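## Task

Same job: each pocket of the turntable's trays must hold exactly one small part (block, cylinder or plug), dropped into a lid chute from just over its rim. Each valid green-button press gives one counter-clockwise quarter turn seen from above, and a pocket passes beneath each chute 3.5 s after the press. Presses count only when the turntable is stationary (white glow on the lid-edge strips means it is turning) and the button is held briefly; release between presses. Only 7 quarter turns are available. The turntable must be stationary at the finish. Arm mounts and facings are the same as before: arm1 (+0.63, +0.13, +0.81) at -136 deg; arm2 (+0.05, +0.63, +0.80) at -52; arm3 (-0.63, +0.08, +0.76) at +50; arm4 (+0.09, -0.63, +0.78) at +134. End with grippers released and arms clear; nothing may be held in place by a robot.

## Robot and tools

Robots: four identical i2rt Big YAM arms named arm1, arm2, arm3 and arm4. Each has six revolute joints, a two-finger gripper and a wrist camera. Hand reach is roughly 1.0 m from the joint1 axis. Joints move at different speeds, so the hand can sweep a wide, curved path between postures. Room cameras: cam_corner and cam_top. Wrist cameras: arm1_cam_wrist to arm4_cam_wrist.

Frame: a single shared scene frame, origin on the floor, +z up, positions in metres, headings in degrees counter-clockwise from +x. The hand point is midway between the fingertips; the hand's z axis runs along the fingers and its y axis is the direction the fingers open and close. With joints 1 and 6 at 0 and the hand level and pointing forward, the wrist camera sits above the hand looking toward the fingertips.

execute_actions: argument actions is a list holding one action or none. An action is an object keyed by robot name; under each name sits a joints object whose keys are joint names. Every value is an absolute target, not an offset. Keys and ranges: joint1_rad -2.879 to 2.879 (turns the whole arm about its base, positive counter-clockwise from above, 0 points along the base facing); joint2_rad 0 to 3.141 (shoulder; 0 has the upper arm pointing back and about level, increasing raises it up then forward); joint3_rad 0 to 3.019 (elbow; 0 folds the forearm onto the upper arm, increasing opens it); joint4_rad -1.692 to 1.57 (hand pitch, positive tips fingers up); joint5_rad -1.57 to 1.57 (sideways hand swing, positive toward the arm's right); joint6_rad -2.094 to 2.094 (hand roll, positive clockwise viewed from behind the hand); gripper_m 0 to 0.093 (fingertip gap in metres; finger grip force tops out near 50-62 N per pad). Done tolerances: 0.045, 0.14, 0.09, 0.055, 0.03, 0.035 rad and 0.003 m respectively. All named motions begin at once and may finish at different moments. Joints or robots left out may keep driving toward earlier targets. Unknown keys or out-of-range values reject the entire call and nothing moves. Optional cameras: list of camera names, or ["all"]; null or omitted gives all, [] gives none. An empty actions list just reports state and images.

wait: seconds, 0 to 10. Commands nothing new; the scene keeps running and the same report comes back.

zoom_image: camera name plus region [x0, y0, x1, y1] in pixels of that camera's latest full image, origin top-left, at most 504 x 504 px. Only cameras present in the latest result can be zoomed.

finished_scene: scene is the number of the scene being closed. It is final; the result says whether the goal holds and may give the next task.

Reading results: a pictures line lists cameras in image order. joint_status gives how each commanded motion ended. off_target: stopped short and may still be pushing. contact_stop or time_out: the joint holds where it stopped, though after time_out a joint may keep a target near its position and keep pushing (on_its_own lists it; sending its reported position relaxes it). A line saying joint command not followed, often with a cause line, means a self/inter-arm clearance check blocked that arm's joint targets (gripper still obeyed); blocked joints show not_followed and may be retried automatically later. on_its_own describes what this call did not order; held at is the target held, not the actual position. Targets very close to the current position may not move a joint. MOTOR HOT appears from 85 C; at 100 C an OVER-TEMPERATURE FAULT drops that arm and its gripper until cooled, and unreached keys read limit_stop_at_motor_heat — resend them afterward. Holding loads heats motors, even between calls, and a loaded joint slowly sags.

Order of work: look with cameras, move arms to pick parts, carry them over a chute, press the button with a hand when the turntable is still, release the part just above the chute rim timed to the pocket passing, then repeat. While you compose a reply the robots keep their last command and the turntable keeps turning.

Avoid: arms pressing or striking each other (the clearance check can be late and ignores fingers, gripper housings and wrist cameras; no state line reports arm-to-arm contact); sustained hard pushes against anything, since the arm does not stop on touch; dropping or slamming parts; knocking anything out of the work area; wasted quarter turns; leaving the turntable moving. Loose objects can occasionally be nudged by outside disturbances.

Each tool is called after "Request:" in YAML: its name, and indented under it one key for each argument.

## Session

Request:
execute_actions:
  actions: []

Scene clock: 0.00 s.
Motor temperatures (°C, as the motors report them): arm1=[22 29 33 23 21 23] | arm2=[23 27 33 24 24 21] | arm3=[22 27 40 25 23 24] | arm4=[22 25 36 23 23 22]
arm1.joint_positions: joint1_rad=-0.358 joint2_rad=+0.437 joint3_rad=+1.468 joint4_rad=-1.519 joint5_rad=+0.011 joint6_rad=-0.004 gripper_m=+0.094
arm1.joint_status: not commanded
arm1.hand: x=+0.5172 y=+0.0729 z=+1.3698 quat_wxyz=(-0.093, -0.840, -0.179, +0.503) (m; scene frame)
arm2.joint_positions: joint1_rad=-0.665 joint2_rad=+0.453 joint3_rad=+1.471 joint4_rad=-1.525 joint5_rad=+0.009 joint6_rad=-0.016 gripper_m=+0.094
arm2.joint_status: not commanded
arm2.hand: x=+0.0568 y=+0.5012 z=+1.3599 quat_wxyz=(-0.350, -0.604, -0.616, +0.365) (m; scene frame)
arm3.joint_positions: joint1_rad=+0.754 joint2_rad=+0.446 joint3_rad=+1.476 joint4_rad=-1.524 joint5_rad=-0.008 joint6_rad=-0.010 gripper_m=+0.095
arm3.joint_status: not commanded
arm3.hand: x=-0.6445 y=+0.2045 z=+1.3306 quat_wxyz=(-0.354, +0.631, -0.582, -0.371) (m; scene frame)
arm4.joint_positions: joint1_rad=-0.564 joint2_rad=+0.426 joint3_rad=+1.477 joint4_rad=-1.528 joint5_rad=+0.005 joint6_rad=+0.011 gripper_m=+0.094
arm4.joint_status: not commanded
arm4.hand: x=+0.0695 y=-0.5207 z=+1.3447 quat_wxyz=(-0.329, +0.656, -0.546, -0.405) (m; scene frame)
pictures: arm1_cam_wrist, arm2_cam_wrist, arm3_cam_wrist, arm4_cam_wrist, cam_corner, cam_top
Images, in order (width x height): arm1_cam_wrist 616x616, arm2_cam_wrist 616x616, arm3_cam_wrist 616x616, arm4_cam_wrist 616x616, cam_corner 672x504, cam_top 672x504.

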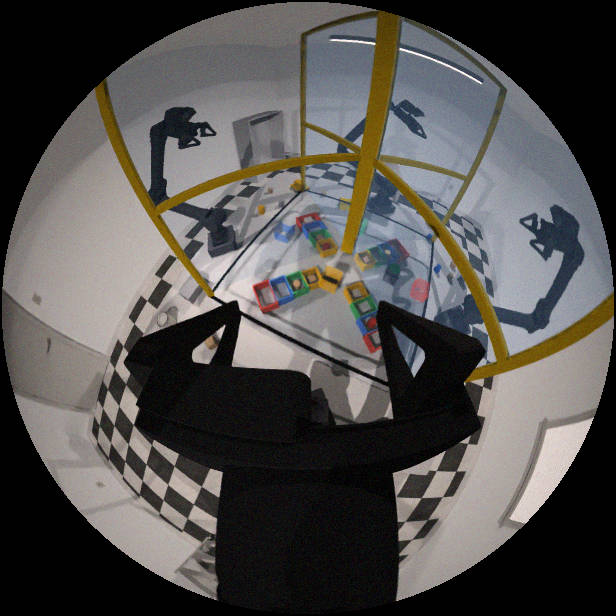

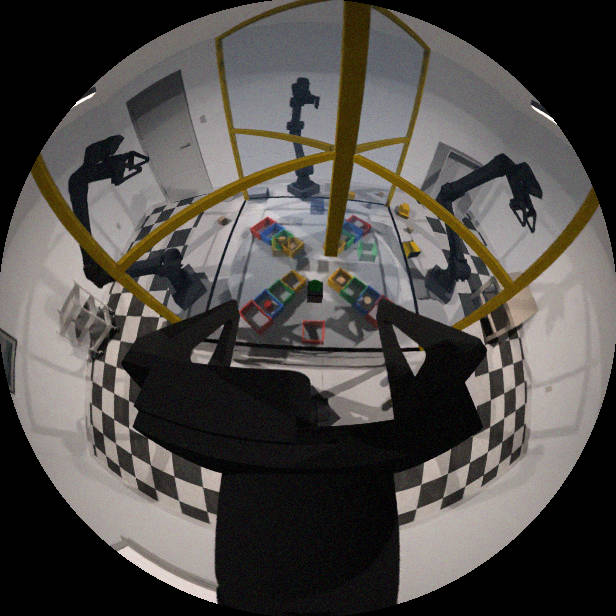

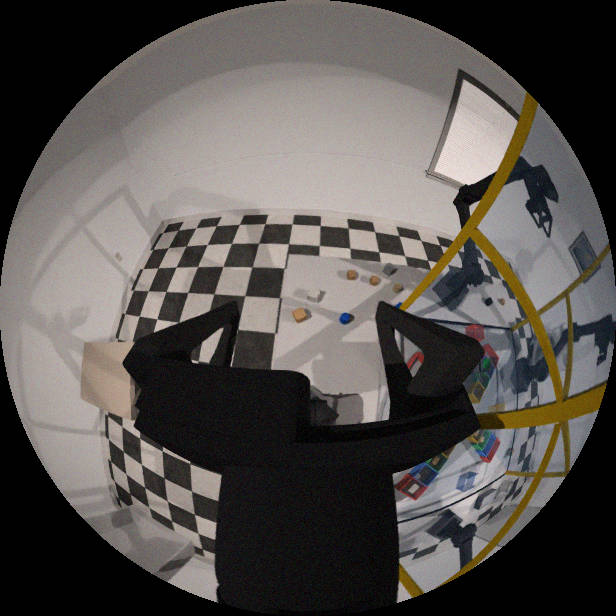

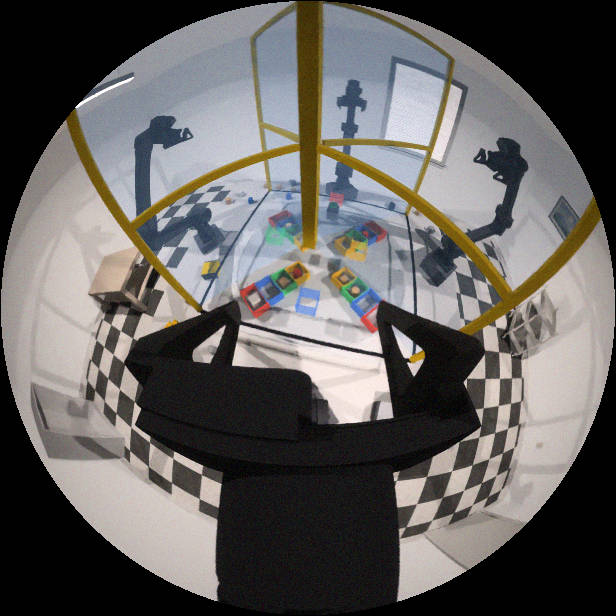

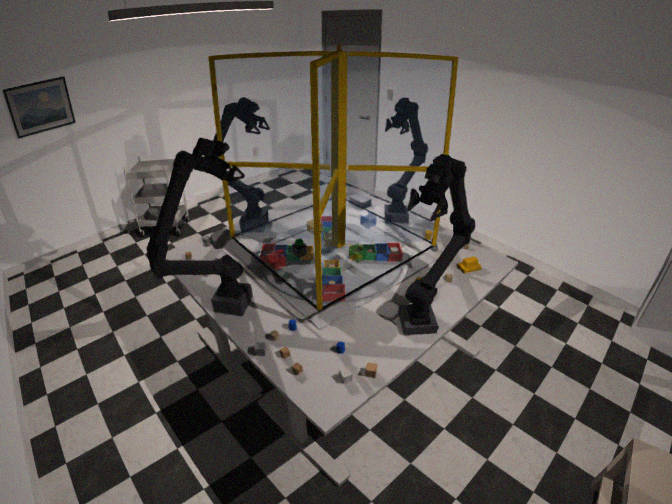

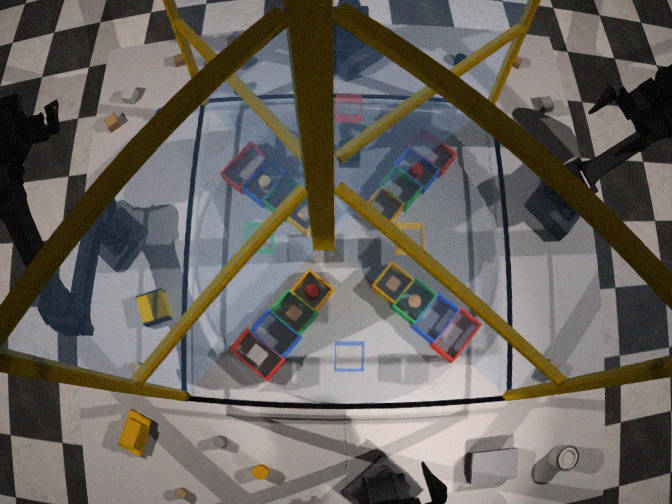

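Request:
zoom_image:
  camera: "cam_top"
  region: [210, 240, 500, 410]

Request:
zoom_image:
  camera: "cam_top"
  region: [200, 85, 480, 265]

Request:
zoom_image:
  camera: "arm2_cam_wrist"
  region: [225, 190, 425, 360]

Request:
zoom_image:
  camera: "cam_corner"
  region: [240, 195, 430, 320]

Region (210, 240, 500, 410) of cam_top's 672x504 image, scaled by 1.738, with more detail than that image has; it fills the top 295 rows of this view, and the rest is white.

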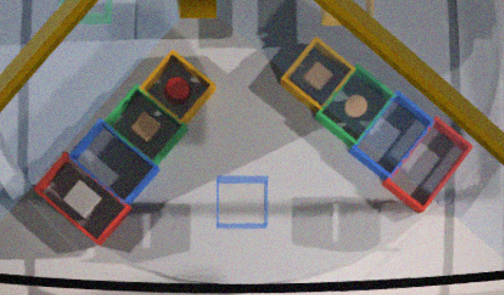

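Region (200, 85, 480, 265) of cam_top's 672x504 image, scaled by 1.800, with more detail than that image has; it fills the top 324 rows of this view, and the rest is white.

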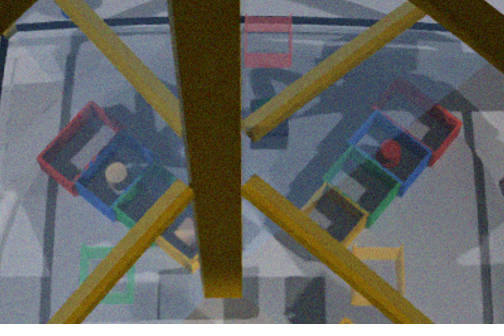

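Region (225, 190, 425, 360) of arm2_cam_wrist's 616x616 image, scaled by 2.520, with more detail than that image has; it fills the top 428 rows of this view, and the rest is white.

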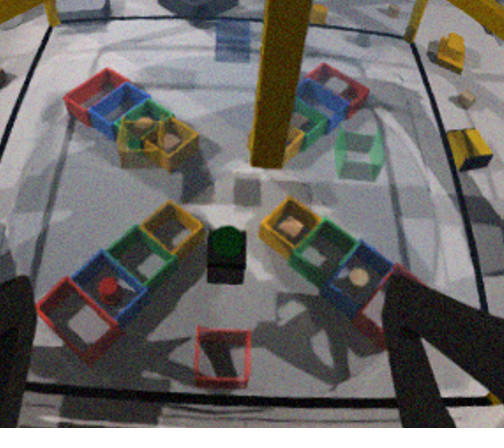

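Region (240, 195, 430, 320) of cam_corner's 672x504 image, scaled by 2.653, with more detail than that image has; it fills the top 332 rows of this view, and the rest is white.

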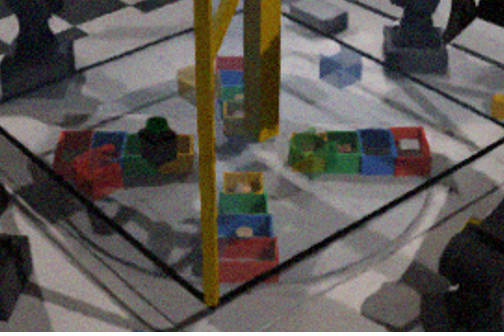

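Request:
zoom_image:
  camera: "cam_top"
  region: [80, 20, 300, 170]

Request:
zoom_image:
  camera: "cam_top"
  region: [80, 340, 330, 504]

Request:
zoom_image:
  camera: "cam_top"
  region: [430, 300, 650, 504]

Request:
zoom_image:
  camera: "arm3_cam_wrist"
  region: [270, 240, 438, 350]

Request:
zoom_image:
  camera: "cam_corner"
  region: [230, 295, 410, 410]

Region (80, 20, 300, 170) of cam_top's 672x504 image, scaled by 2.291, with more detail than that image has; it fills the top 344 rows of this view, and the rest is white.

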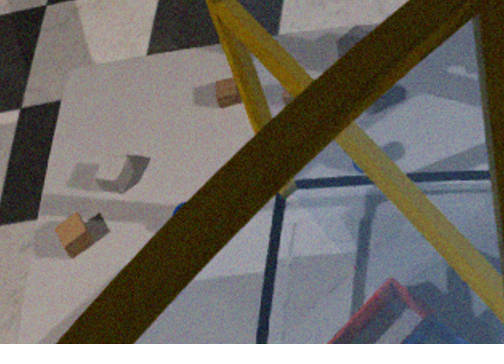

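Region (80, 340, 330, 504) of cam_top's 672x504 image, scaled by 2.016, with more detail than that image has; it fills the top 331 rows of this view, and the rest is white.

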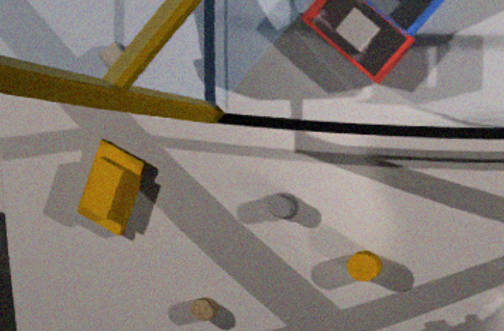

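Region (430, 300, 650, 504) of cam_top's 672x504 image, scaled by 2.291, with more detail than that image has; it fills the top 467 rows of this view, and the rest is white.

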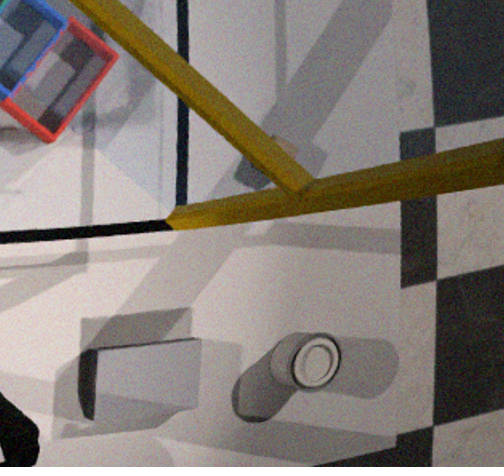

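Region (270, 240, 438, 350) of arm3_cam_wrist's 616x616 image, scaled by 3.000, with more detail than that image has; it fills the top 330 rows of this view, and the rest is white.

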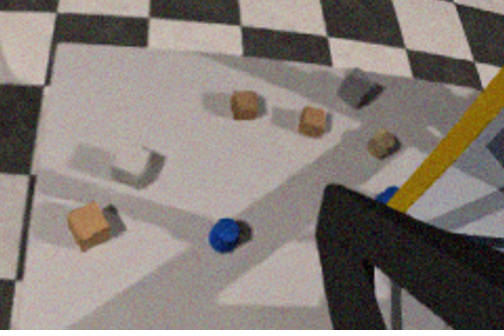

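Region (230, 295, 410, 410) of cam_corner's 672x504 image, scaled by 2.800, with more detail than that image has; it fills the top 322 rows of this view, and the rest is white.

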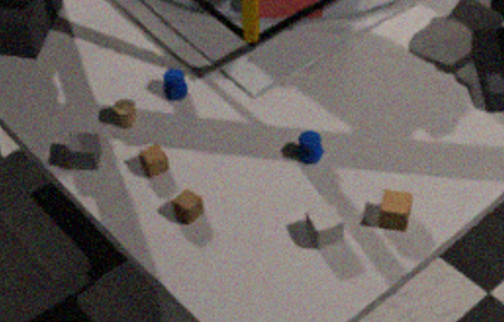

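Request:
execute_actions:
  actions: []

Scene clock: 42.23 s.
Motor temperatures (°C, as the motors report them): arm1=[22 29 36 23 21 23] | arm2=[23 27 36 24 24 21] | arm3=[22 27 43 25 23 24] | arm4=[22 26 39 24 23 22]
arm1.joint_positions: joint1_rad=-0.358 joint2_rad=+0.437 joint3_rad=+1.468 joint4_rad=-1.519 joint5_rad=+0.011 joint6_rad=-0.004 gripper_m=+0.094
arm1.joint_status: not commanded
arm1.hand: x=+0.5172 y=+0.0729 z=+1.3698 quat_wxyz=(-0.093, -0.840, -0.179, +0.503) (m; scene frame)
arm2.joint_positions: joint1_rad=-0.665 joint2_rad=+0.453 joint3_rad=+1.471 joint4_rad=-1.525 joint5_rad=+0.009 joint6_rad=-0.016 gripper_m=+0.094
arm2.joint_status: not commanded
arm2.hand: x=+0.0568 y=+0.5012 z=+1.3599 quat_wxyz=(-0.350, -0.604, -0.616, +0.365) (m; scene frame)
arm3.joint_positions: joint1_rad=+0.754 joint2_rad=+0.446 joint3_rad=+1.476 joint4_rad=-1.524 joint5_rad=-0.008 joint6_rad=-0.010 gripper_m=+0.095
arm3.joint_status: not commanded
arm3.hand: x=-0.6445 y=+0.2045 z=+1.3306 quat_wxyz=(-0.354, +0.631, -0.582, -0.371) (m; scene frame)
arm4.joint_positions: joint1_rad=-0.564 joint2_rad=+0.426 joint3_rad=+1.477 joint4_rad=-1.528 joint5_rad=+0.005 joint6_rad=+0.011 gripper_m=+0.094
arm4.joint_status: not commanded
arm4.hand: x=+0.0695 y=-0.5207 z=+1.3447 quat_wxyz=(-0.329, +0.656, -0.546, -0.405) (m; scene frame)
pictures: arm1_cam_wrist, arm2_cam_wrist, arm3_cam_wrist, arm4_cam_wrist, cam_corner, cam_top
Images, in order (width x height): arm1_cam_wrist 616x616, arm2_cam_wrist 616x616, arm3_cam_wrist 616x616, arm4_cam_wrist 616x616, cam_corner 672x504, cam_top 672x504.

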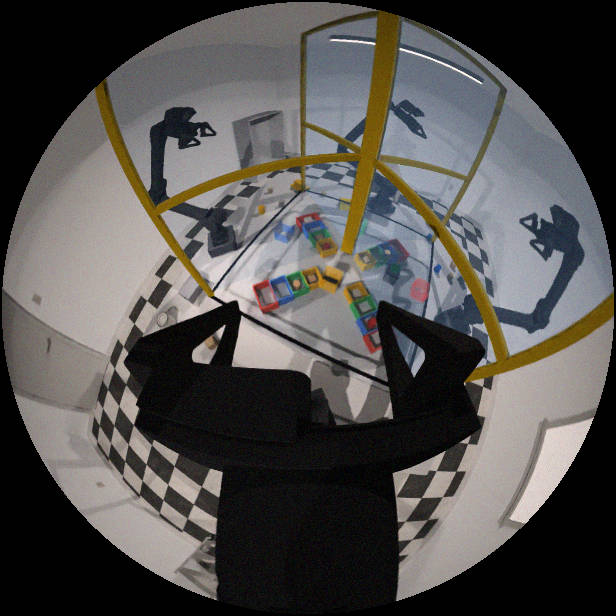

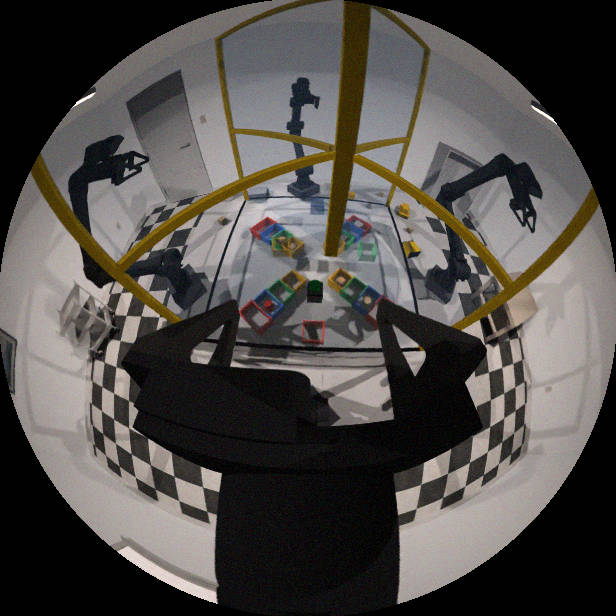

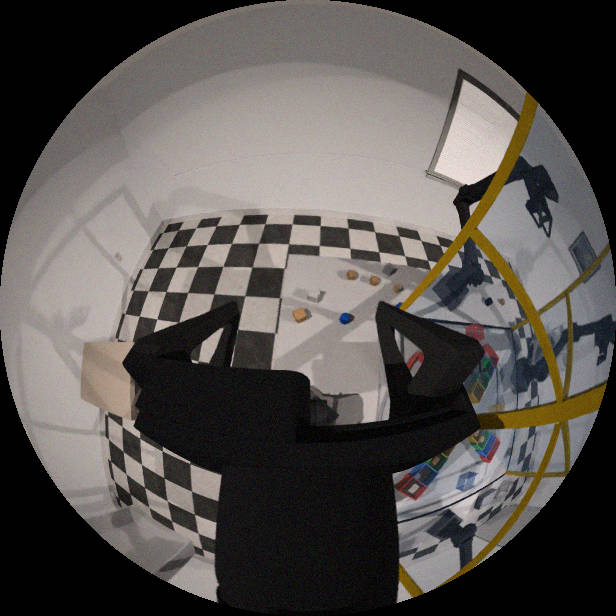

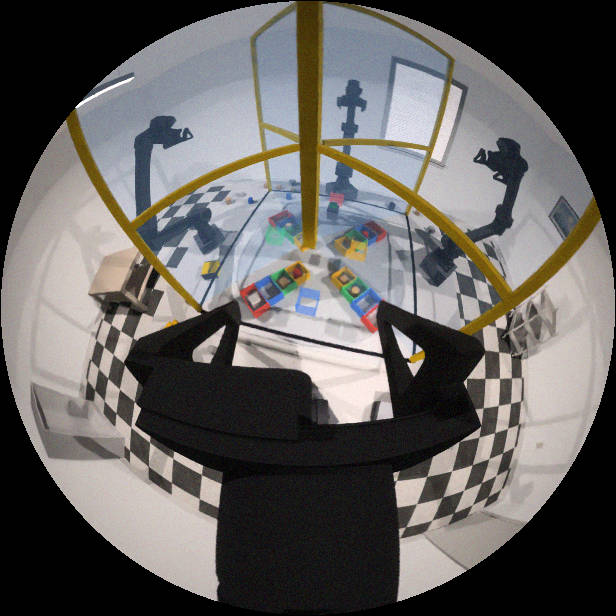

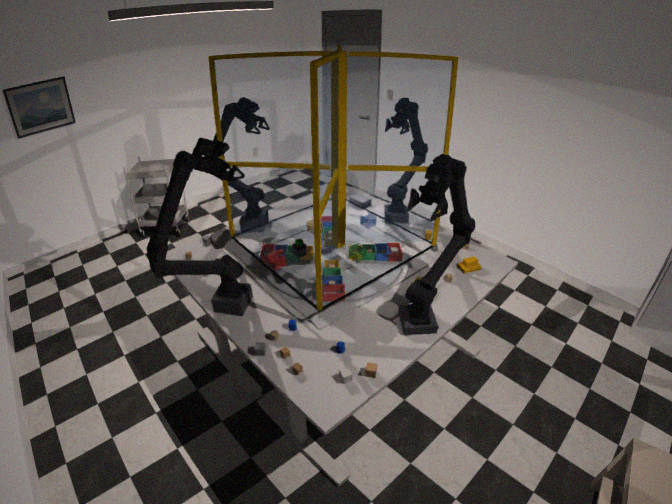

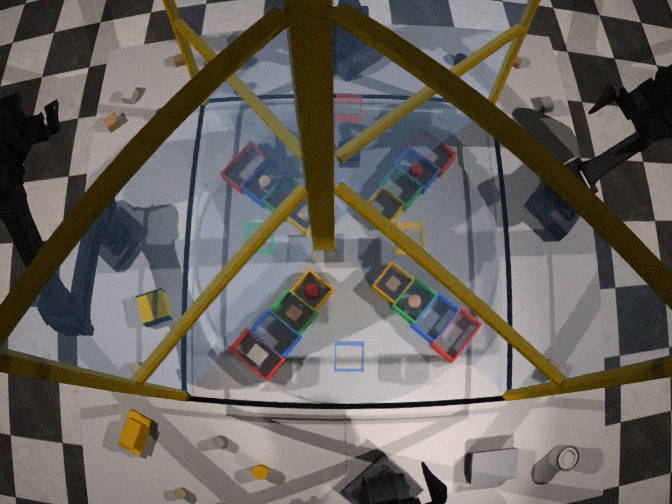

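Request:
zoom_image:
  camera: "cam_top"
  region: [200, 80, 520, 400]

Request:
zoom_image:
  camera: "arm2_cam_wrist"
  region: [220, 200, 420, 360]

Request:
zoom_image:
  camera: "arm1_cam_wrist"
  region: [230, 190, 450, 370]

Request:
zoom_image:
  camera: "arm4_cam_wrist"
  region: [220, 180, 420, 340]

Region (200, 80, 520, 400) of cam_top's 672x504 image, scaled by 1.575, with more detail than that image has.

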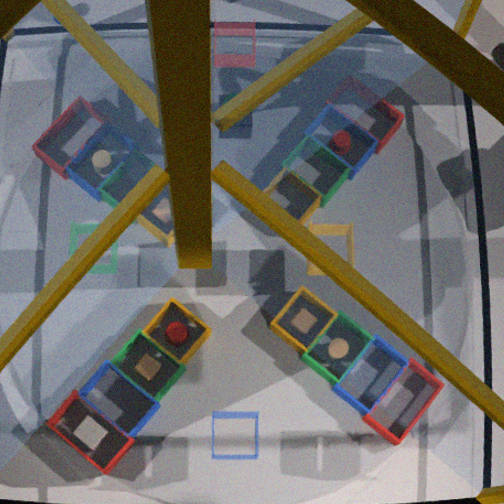

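Region (220, 200, 420, 360) of arm2_cam_wrist's 616x616 image, scaled by 2.520, with more detail than that image has; it fills the top 403 rows of this view, and the rest is white.

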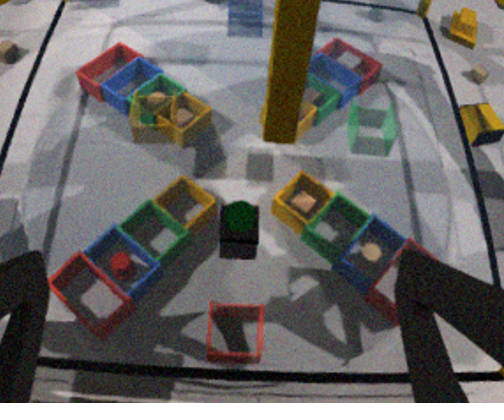

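Region (230, 190, 450, 370) of arm1_cam_wrist's 616x616 image, scaled by 2.291, with more detail than that image has; it fills the top 412 rows of this view, and the rest is white.

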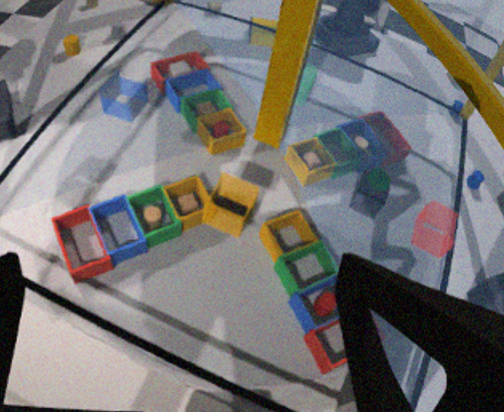

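Region (220, 180, 420, 340) of arm4_cam_wrist's 616x616 image, scaled by 2.520, with more detail than that image has; it fills the top 403 rows of this view, and the rest is white.

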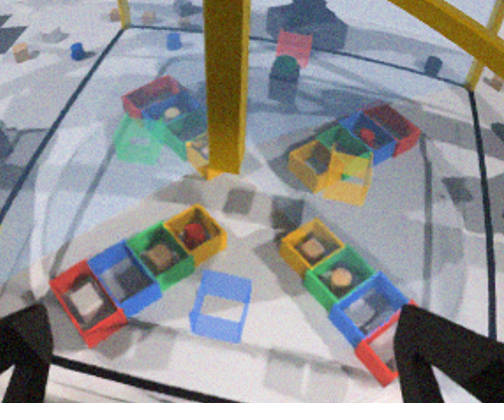

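Request:
zoom_image:
  camera: "arm2_cam_wrist"
  region: [280, 270, 360, 350]

Request:
zoom_image:
  camera: "arm4_cam_wrist"
  region: [270, 260, 350, 340]

Request:
zoom_image:
  camera: "arm1_cam_wrist"
  region: [290, 240, 370, 320]

Request:
zoom_image:
  camera: "arm3_cam_wrist"
  region: [280, 250, 420, 340]

Region (280, 270, 360, 350) of arm2_cam_wrist's 616x616 image, scaled by 6.300, with more detail than that image has.

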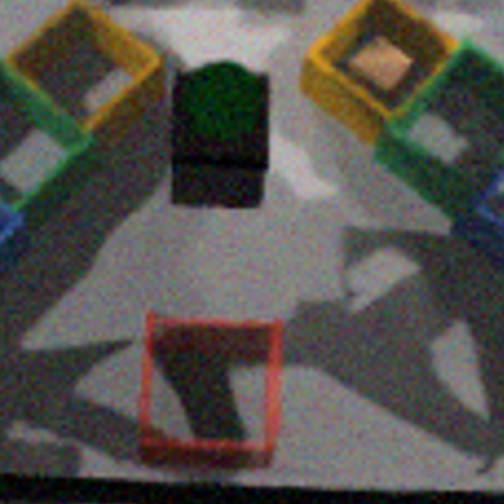

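Region (270, 260, 350, 340) of arm4_cam_wrist's 616x616 image, scaled by 6.300, with more detail than that image has.

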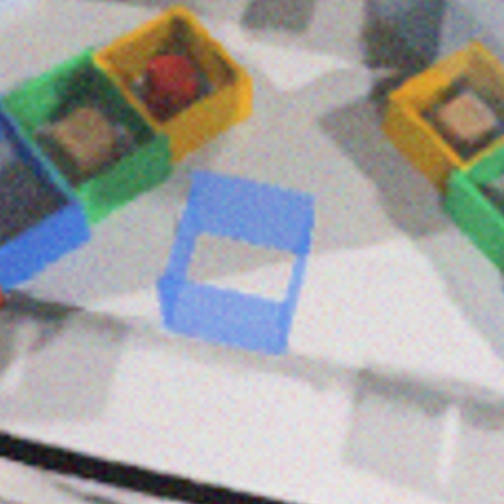

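Region (290, 240, 370, 320) of arm1_cam_wrist's 616x616 image, scaled by 6.300, with more detail than that image has.

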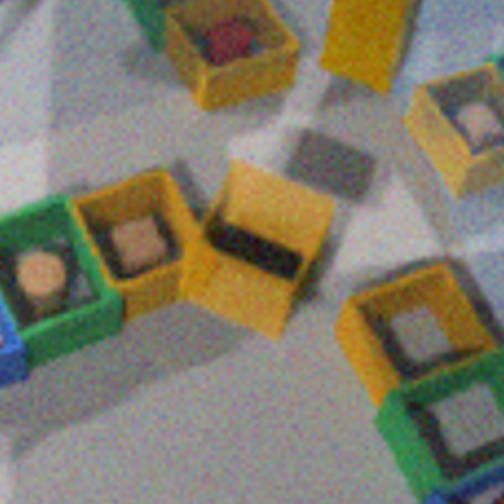

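Region (280, 250, 420, 340) of arm3_cam_wrist's 616x616 image, scaled by 3.600, with more detail than that image has; it fills the top 324 rows of this view, and the rest is white.

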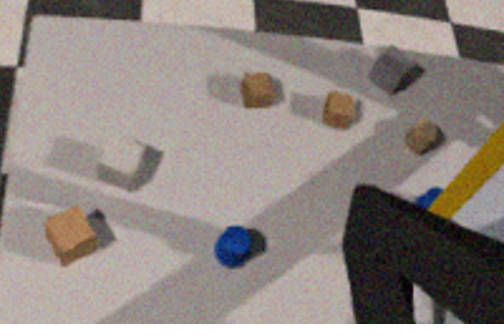

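Request:
execute_actions:
  actions:
    - {"arm1":{"joints":{"joint1_rad":-0.54,"joint2_rad":1.30,"joint3_rad":1.30,"joint4_rad":-1.44,"joint6_rad":0.25,"gripper_m":0.07}},"arm2":{"joints":{"joint1_rad":-2.112,"joint2_rad":1.28,"joint3_rad":0.70,"joint4_rad":-0.96,"gripper_m":0.065}},"arm3":{"joints":{"joint1_rad":0.488,"joint2_rad":1.32,"joint3_rad":0.95,"joint4_rad":-1.16,"gripper_m":0.065}},"arm4":{"joints":{"joint1_rad":0.60,"joint2_rad":1.25,"joint3_rad":0.81,"joint4_rad":-1.09,"gripper_m":0.065}}}

Scene clock: 155.90 s.
Motor temperatures (°C, as the motors report them): arm1=[22 28 36 23 21 23] | arm2=[23 27 36 24 24 21] | arm3=[22 27 43 25 23 24] | arm4=[22 25 38 24 23 22]
arm1.joint_positions: joint1_rad=-0.530 joint2_rad=+1.301 joint3_rad=+1.298 joint4_rad=-1.445 joint5_rad=+0.011 joint6_rad=+0.239 gripper_m=+0.070
arm1.joint_status: all done
arm1.hand: x=+0.2419 y=+0.0313 z=+1.0724 quat_wxyz=(-0.001, -0.998, -0.001, +0.060) (m; scene frame)
arm2.joint_positions: joint1_rad=-2.111 joint2_rad=+1.269 joint3_rad=+0.697 joint4_rad=-0.975 joint5_rad=+0.009 joint6_rad=-0.016 gripper_m=+0.065
arm2.joint_status: all done
arm2.hand: x=-0.2451 y=+0.5933 z=+0.8599 quat_wxyz=(+0.006, -0.997, -0.072, +0.017) (m; scene frame)
arm3.joint_positions: joint1_rad=+0.495 joint2_rad=+1.311 joint3_rad=+0.936 joint4_rad=-1.167 joint5_rad=-0.008 joint6_rad=-0.010 gripper_m=+0.065
arm3.joint_status: all done
arm3.hand: x=-0.5626 y=+0.4284 z=+0.8939 quat_wxyz=(-0.013, +0.637, -0.771, -0.009) (m; scene frame)
arm4.joint_positions: joint1_rad=+0.600 joint2_rad=+1.239 joint3_rad=+0.789 joint4_rad=-1.098 joint5_rad=+0.005 joint6_rad=+0.011 gripper_m=+0.065
arm4.joint_status: all done
arm4.hand: x=-0.2164 y=-0.5645 z=+0.8769 quat_wxyz=(-0.005, +0.994, -0.109, -0.013) (m; scene frame)
pictures: arm1_cam_wrist, arm2_cam_wrist, arm3_cam_wrist, arm4_cam_wrist, cam_corner, cam_top
Images, in order (width x height): arm1_cam_wrist 616x616, arm2_cam_wrist 616x616, arm3_cam_wrist 616x616, arm4_cam_wrist 616x616, cam_corner 672x504, cam_top 672x504.

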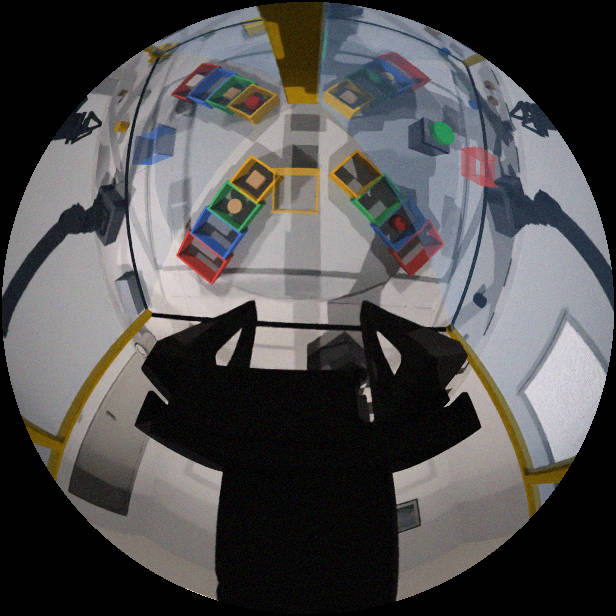

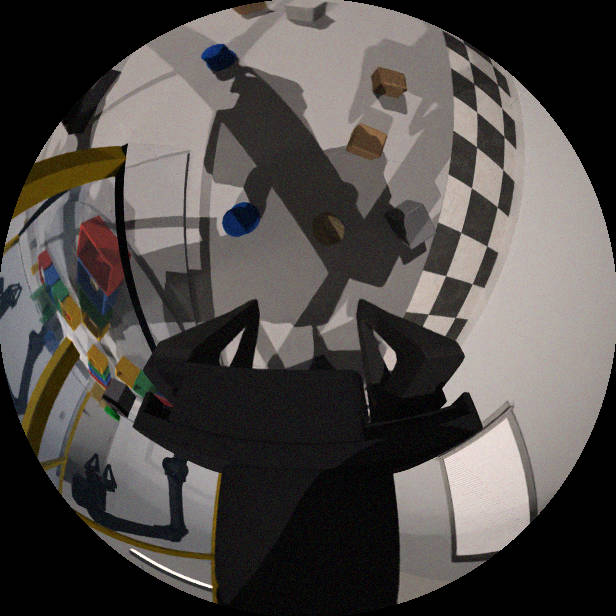

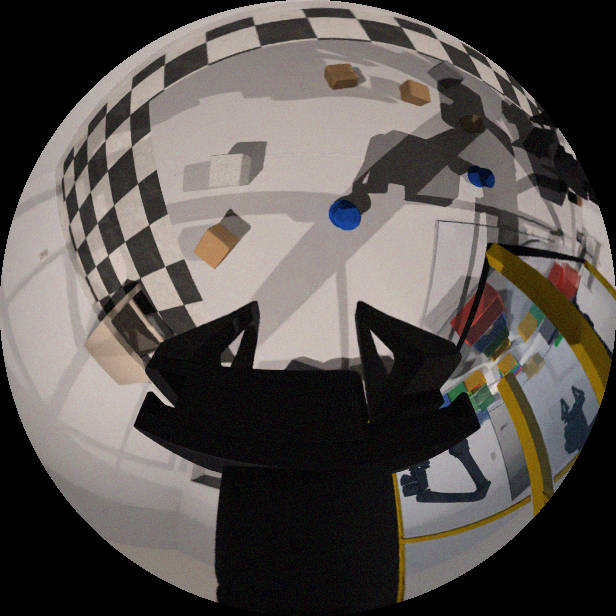

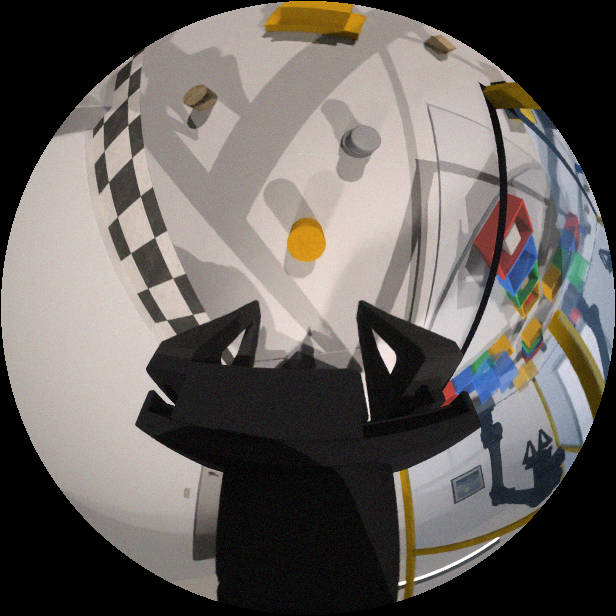

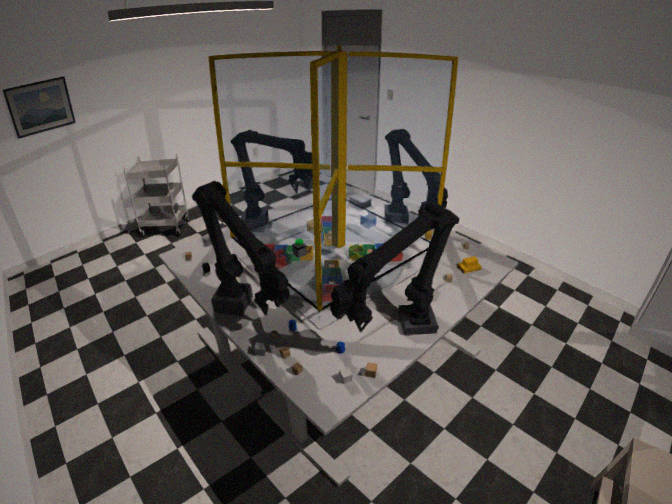

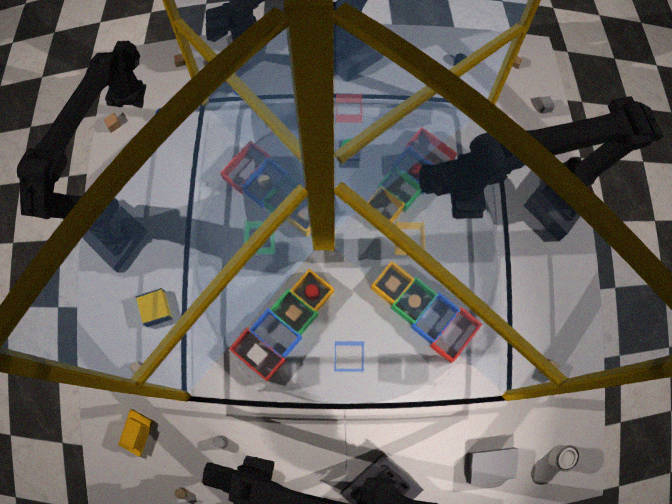

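Request:
execute_actions:
  actions: []
  cameras: ["arm1_cam_wrist","arm2_cam_wrist","arm3_cam_wrist","arm4_cam_wrist"]

Request:
zoom_image:
  camera: "arm2_cam_wrist"
  region: [200, 170, 368, 290]

Request:
zoom_image:
  camera: "arm3_cam_wrist"
  region: [300, 170, 400, 270]

Request:
zoom_image:
  camera: "arm4_cam_wrist"
  region: [260, 190, 360, 290]

Request:
zoom_image:
  camera: "arm1_cam_wrist"
  region: [250, 140, 350, 240]

Scene clock: 161.37 s.
Motor temperatures (°C, as the motors report them): arm1=[22 28 37 23 21 23] | arm2=[23 27 36 24 24 21] | arm3=[22 27 43 25 23 24] | arm4=[22 25 39 24 23 22]
arm1.joint_positions: joint1_rad=-0.530 joint2_rad=+1.301 joint3_rad=+1.298 joint4_rad=-1.445 joint5_rad=+0.011 joint6_rad=+0.239 gripper_m=+0.070
arm1.joint_status: all done
arm1.hand: x=+0.2419 y=+0.0313 z=+1.0724 quat_wxyz=(-0.001, -0.998, -0.001, +0.060) (m; scene frame)
arm2.joint_positions: joint1_rad=-2.111 joint2_rad=+1.269 joint3_rad=+0.697 joint4_rad=-0.975 joint5_rad=+0.009 joint6_rad=-0.016 gripper_m=+0.065
arm2.joint_status: all done
arm2.hand: x=-0.2451 y=+0.5933 z=+0.8599 quat_wxyz=(+0.006, -0.997, -0.072, +0.017) (m; scene frame)
arm3.joint_positions: joint1_rad=+0.495 joint2_rad=+1.311 joint3_rad=+0.936 joint4_rad=-1.167 joint5_rad=-0.008 joint6_rad=-0.010 gripper_m=+0.065
arm3.joint_status: all done
arm3.hand: x=-0.5626 y=+0.4284 z=+0.8939 quat_wxyz=(-0.013, +0.637, -0.771, -0.009) (m; scene frame)
arm4.joint_positions: joint1_rad=+0.600 joint2_rad=+1.239 joint3_rad=+0.789 joint4_rad=-1.098 joint5_rad=+0.005 joint6_rad=+0.011 gripper_m=+0.065
arm4.joint_status: all done
arm4.hand: x=-0.2164 y=-0.5645 z=+0.8769 quat_wxyz=(-0.005, +0.994, -0.109, -0.013) (m; scene frame)
pictures: arm1_cam_wrist, arm2_cam_wrist, arm3_cam_wrist, arm4_cam_wrist
Images, in order (width x height): arm1_cam_wrist 616x616, arm2_cam_wrist 616x616, arm3_cam_wrist 616x616, arm4_cam_wrist 616x616.

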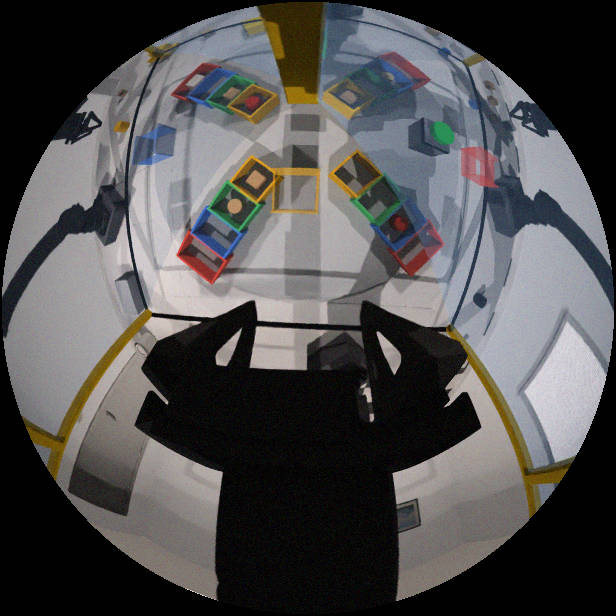

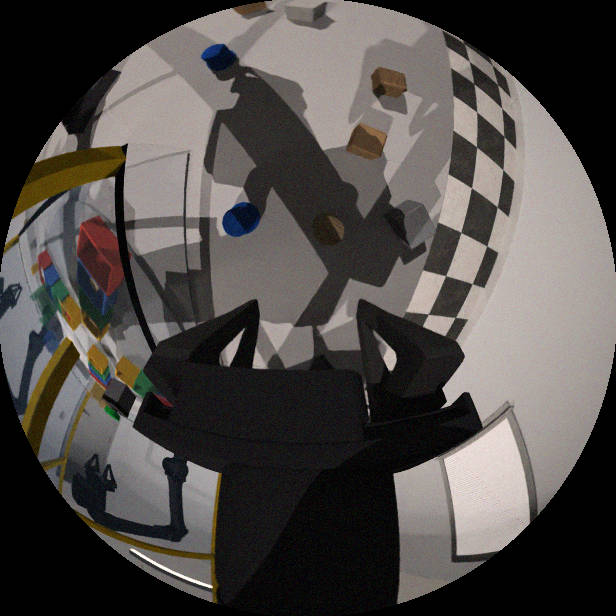

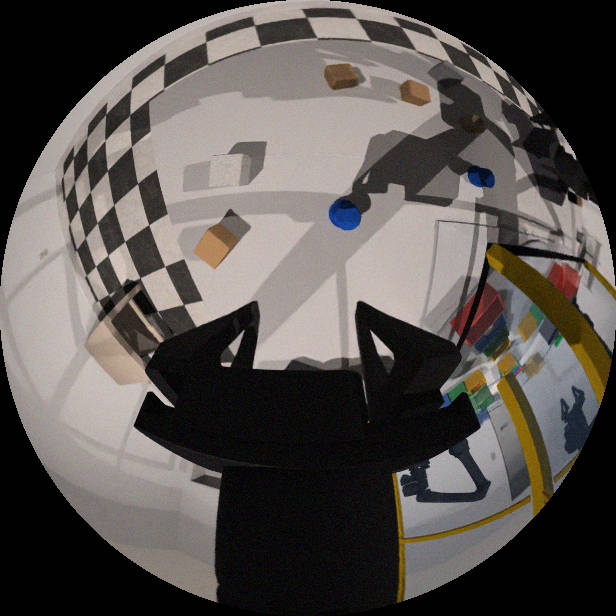

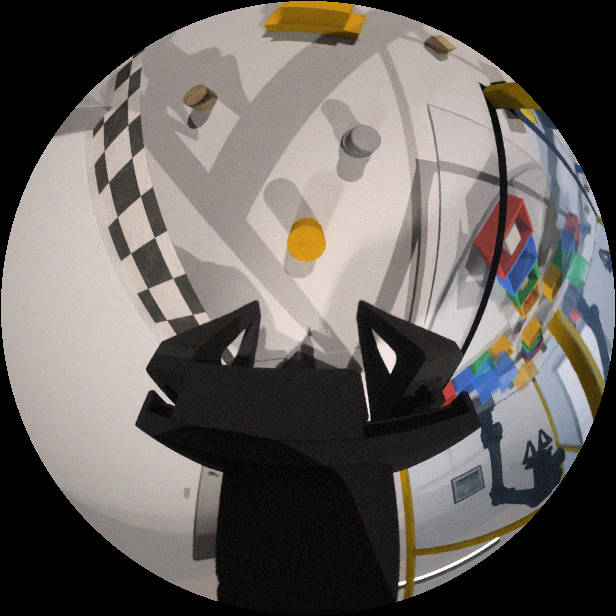

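Region (200, 170, 368, 290) of arm2_cam_wrist's 616x616 image, scaled by 3.000, with more detail than that image has; it fills the top 360 rows of this view, and the rest is white.

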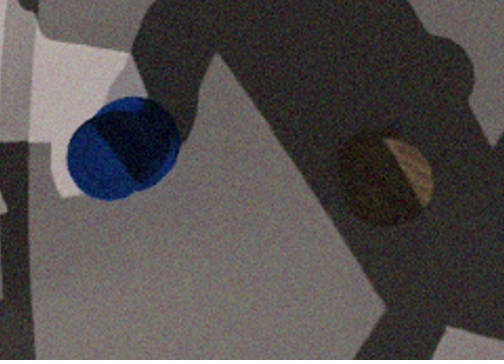

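Region (300, 170, 400, 270) of arm3_cam_wrist's 616x616 image, scaled by 5.040, with more detail than that image has.

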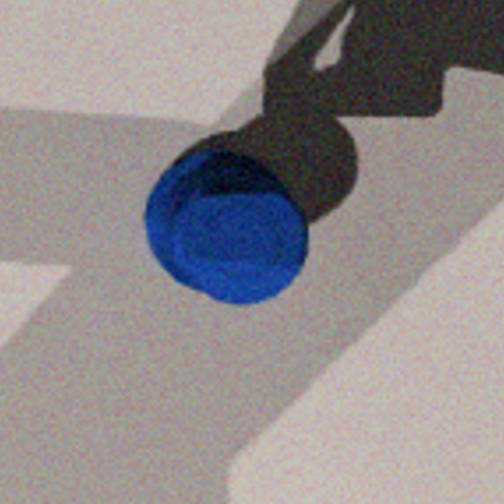

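Region (260, 190, 360, 290) of arm4_cam_wrist's 616x616 image, scaled by 5.040, with more detail than that image has.

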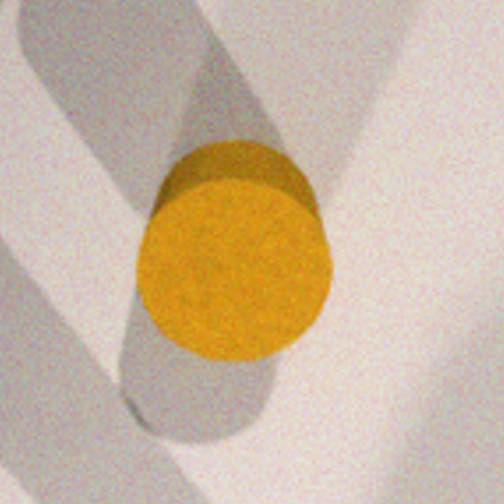

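Region (250, 140, 350, 240) of arm1_cam_wrist's 616x616 image, scaled by 5.040, with more detail than that image has.

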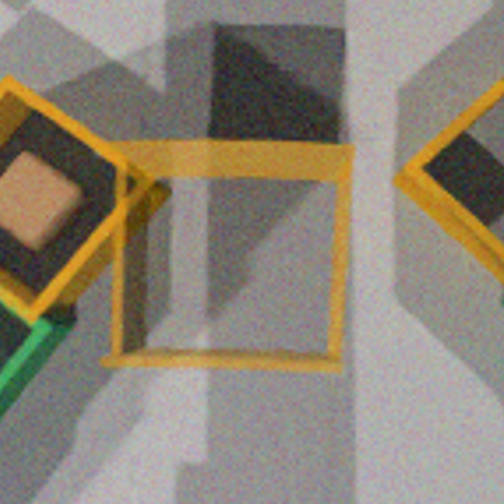

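Request:
zoom_image:
  camera: "arm4_cam_wrist"
  region: [310, 90, 410, 190]

Request:
zoom_image:
  camera: "arm2_cam_wrist"
  region: [290, 190, 370, 270]

Request:
zoom_image:
  camera: "arm2_cam_wrist"
  region: [200, 180, 280, 260]

Request:
zoom_image:
  camera: "arm2_cam_wrist"
  region: [330, 100, 450, 260]

Region (310, 90, 410, 190) of arm4_cam_wrist's 616x616 image, scaled by 5.040, with more detail than that image has.

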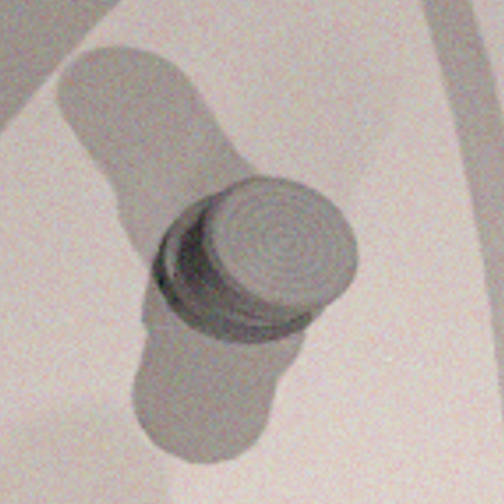

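Region (290, 190, 370, 270) of arm2_cam_wrist's 616x616 image, scaled by 6.300, with more detail than that image has.

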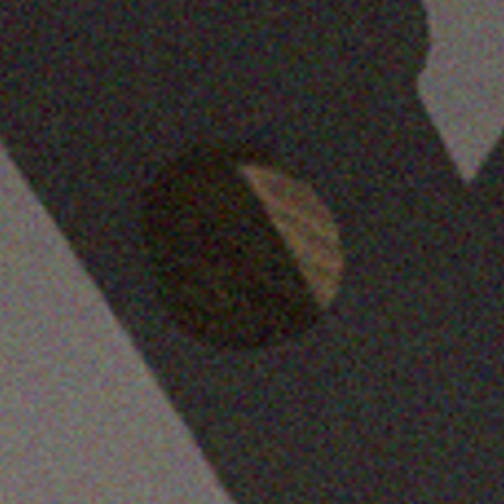

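Region (200, 180, 280, 260) of arm2_cam_wrist's 616x616 image, scaled by 6.300, with more detail than that image has.

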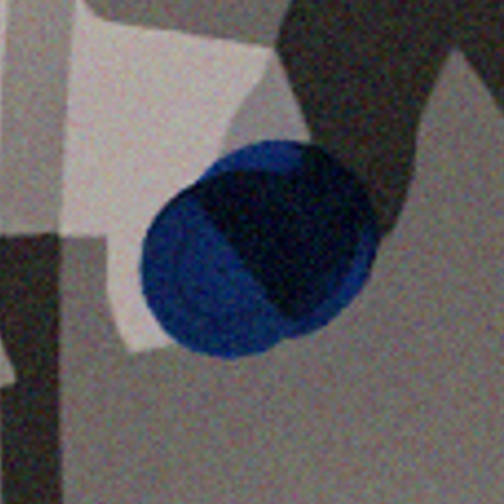

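Region (330, 100, 450, 260) of arm2_cam_wrist's 616x616 image, scaled by 3.150, with more detail than that image has; it fills the left 378 columns of this view, and the rest is white.

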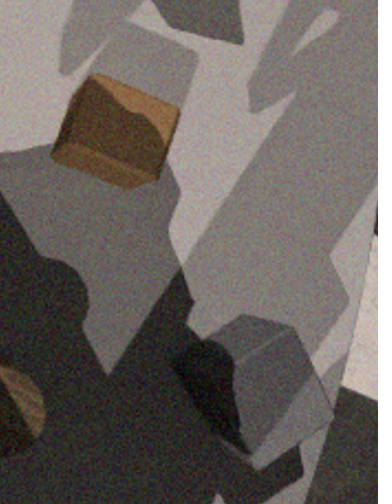

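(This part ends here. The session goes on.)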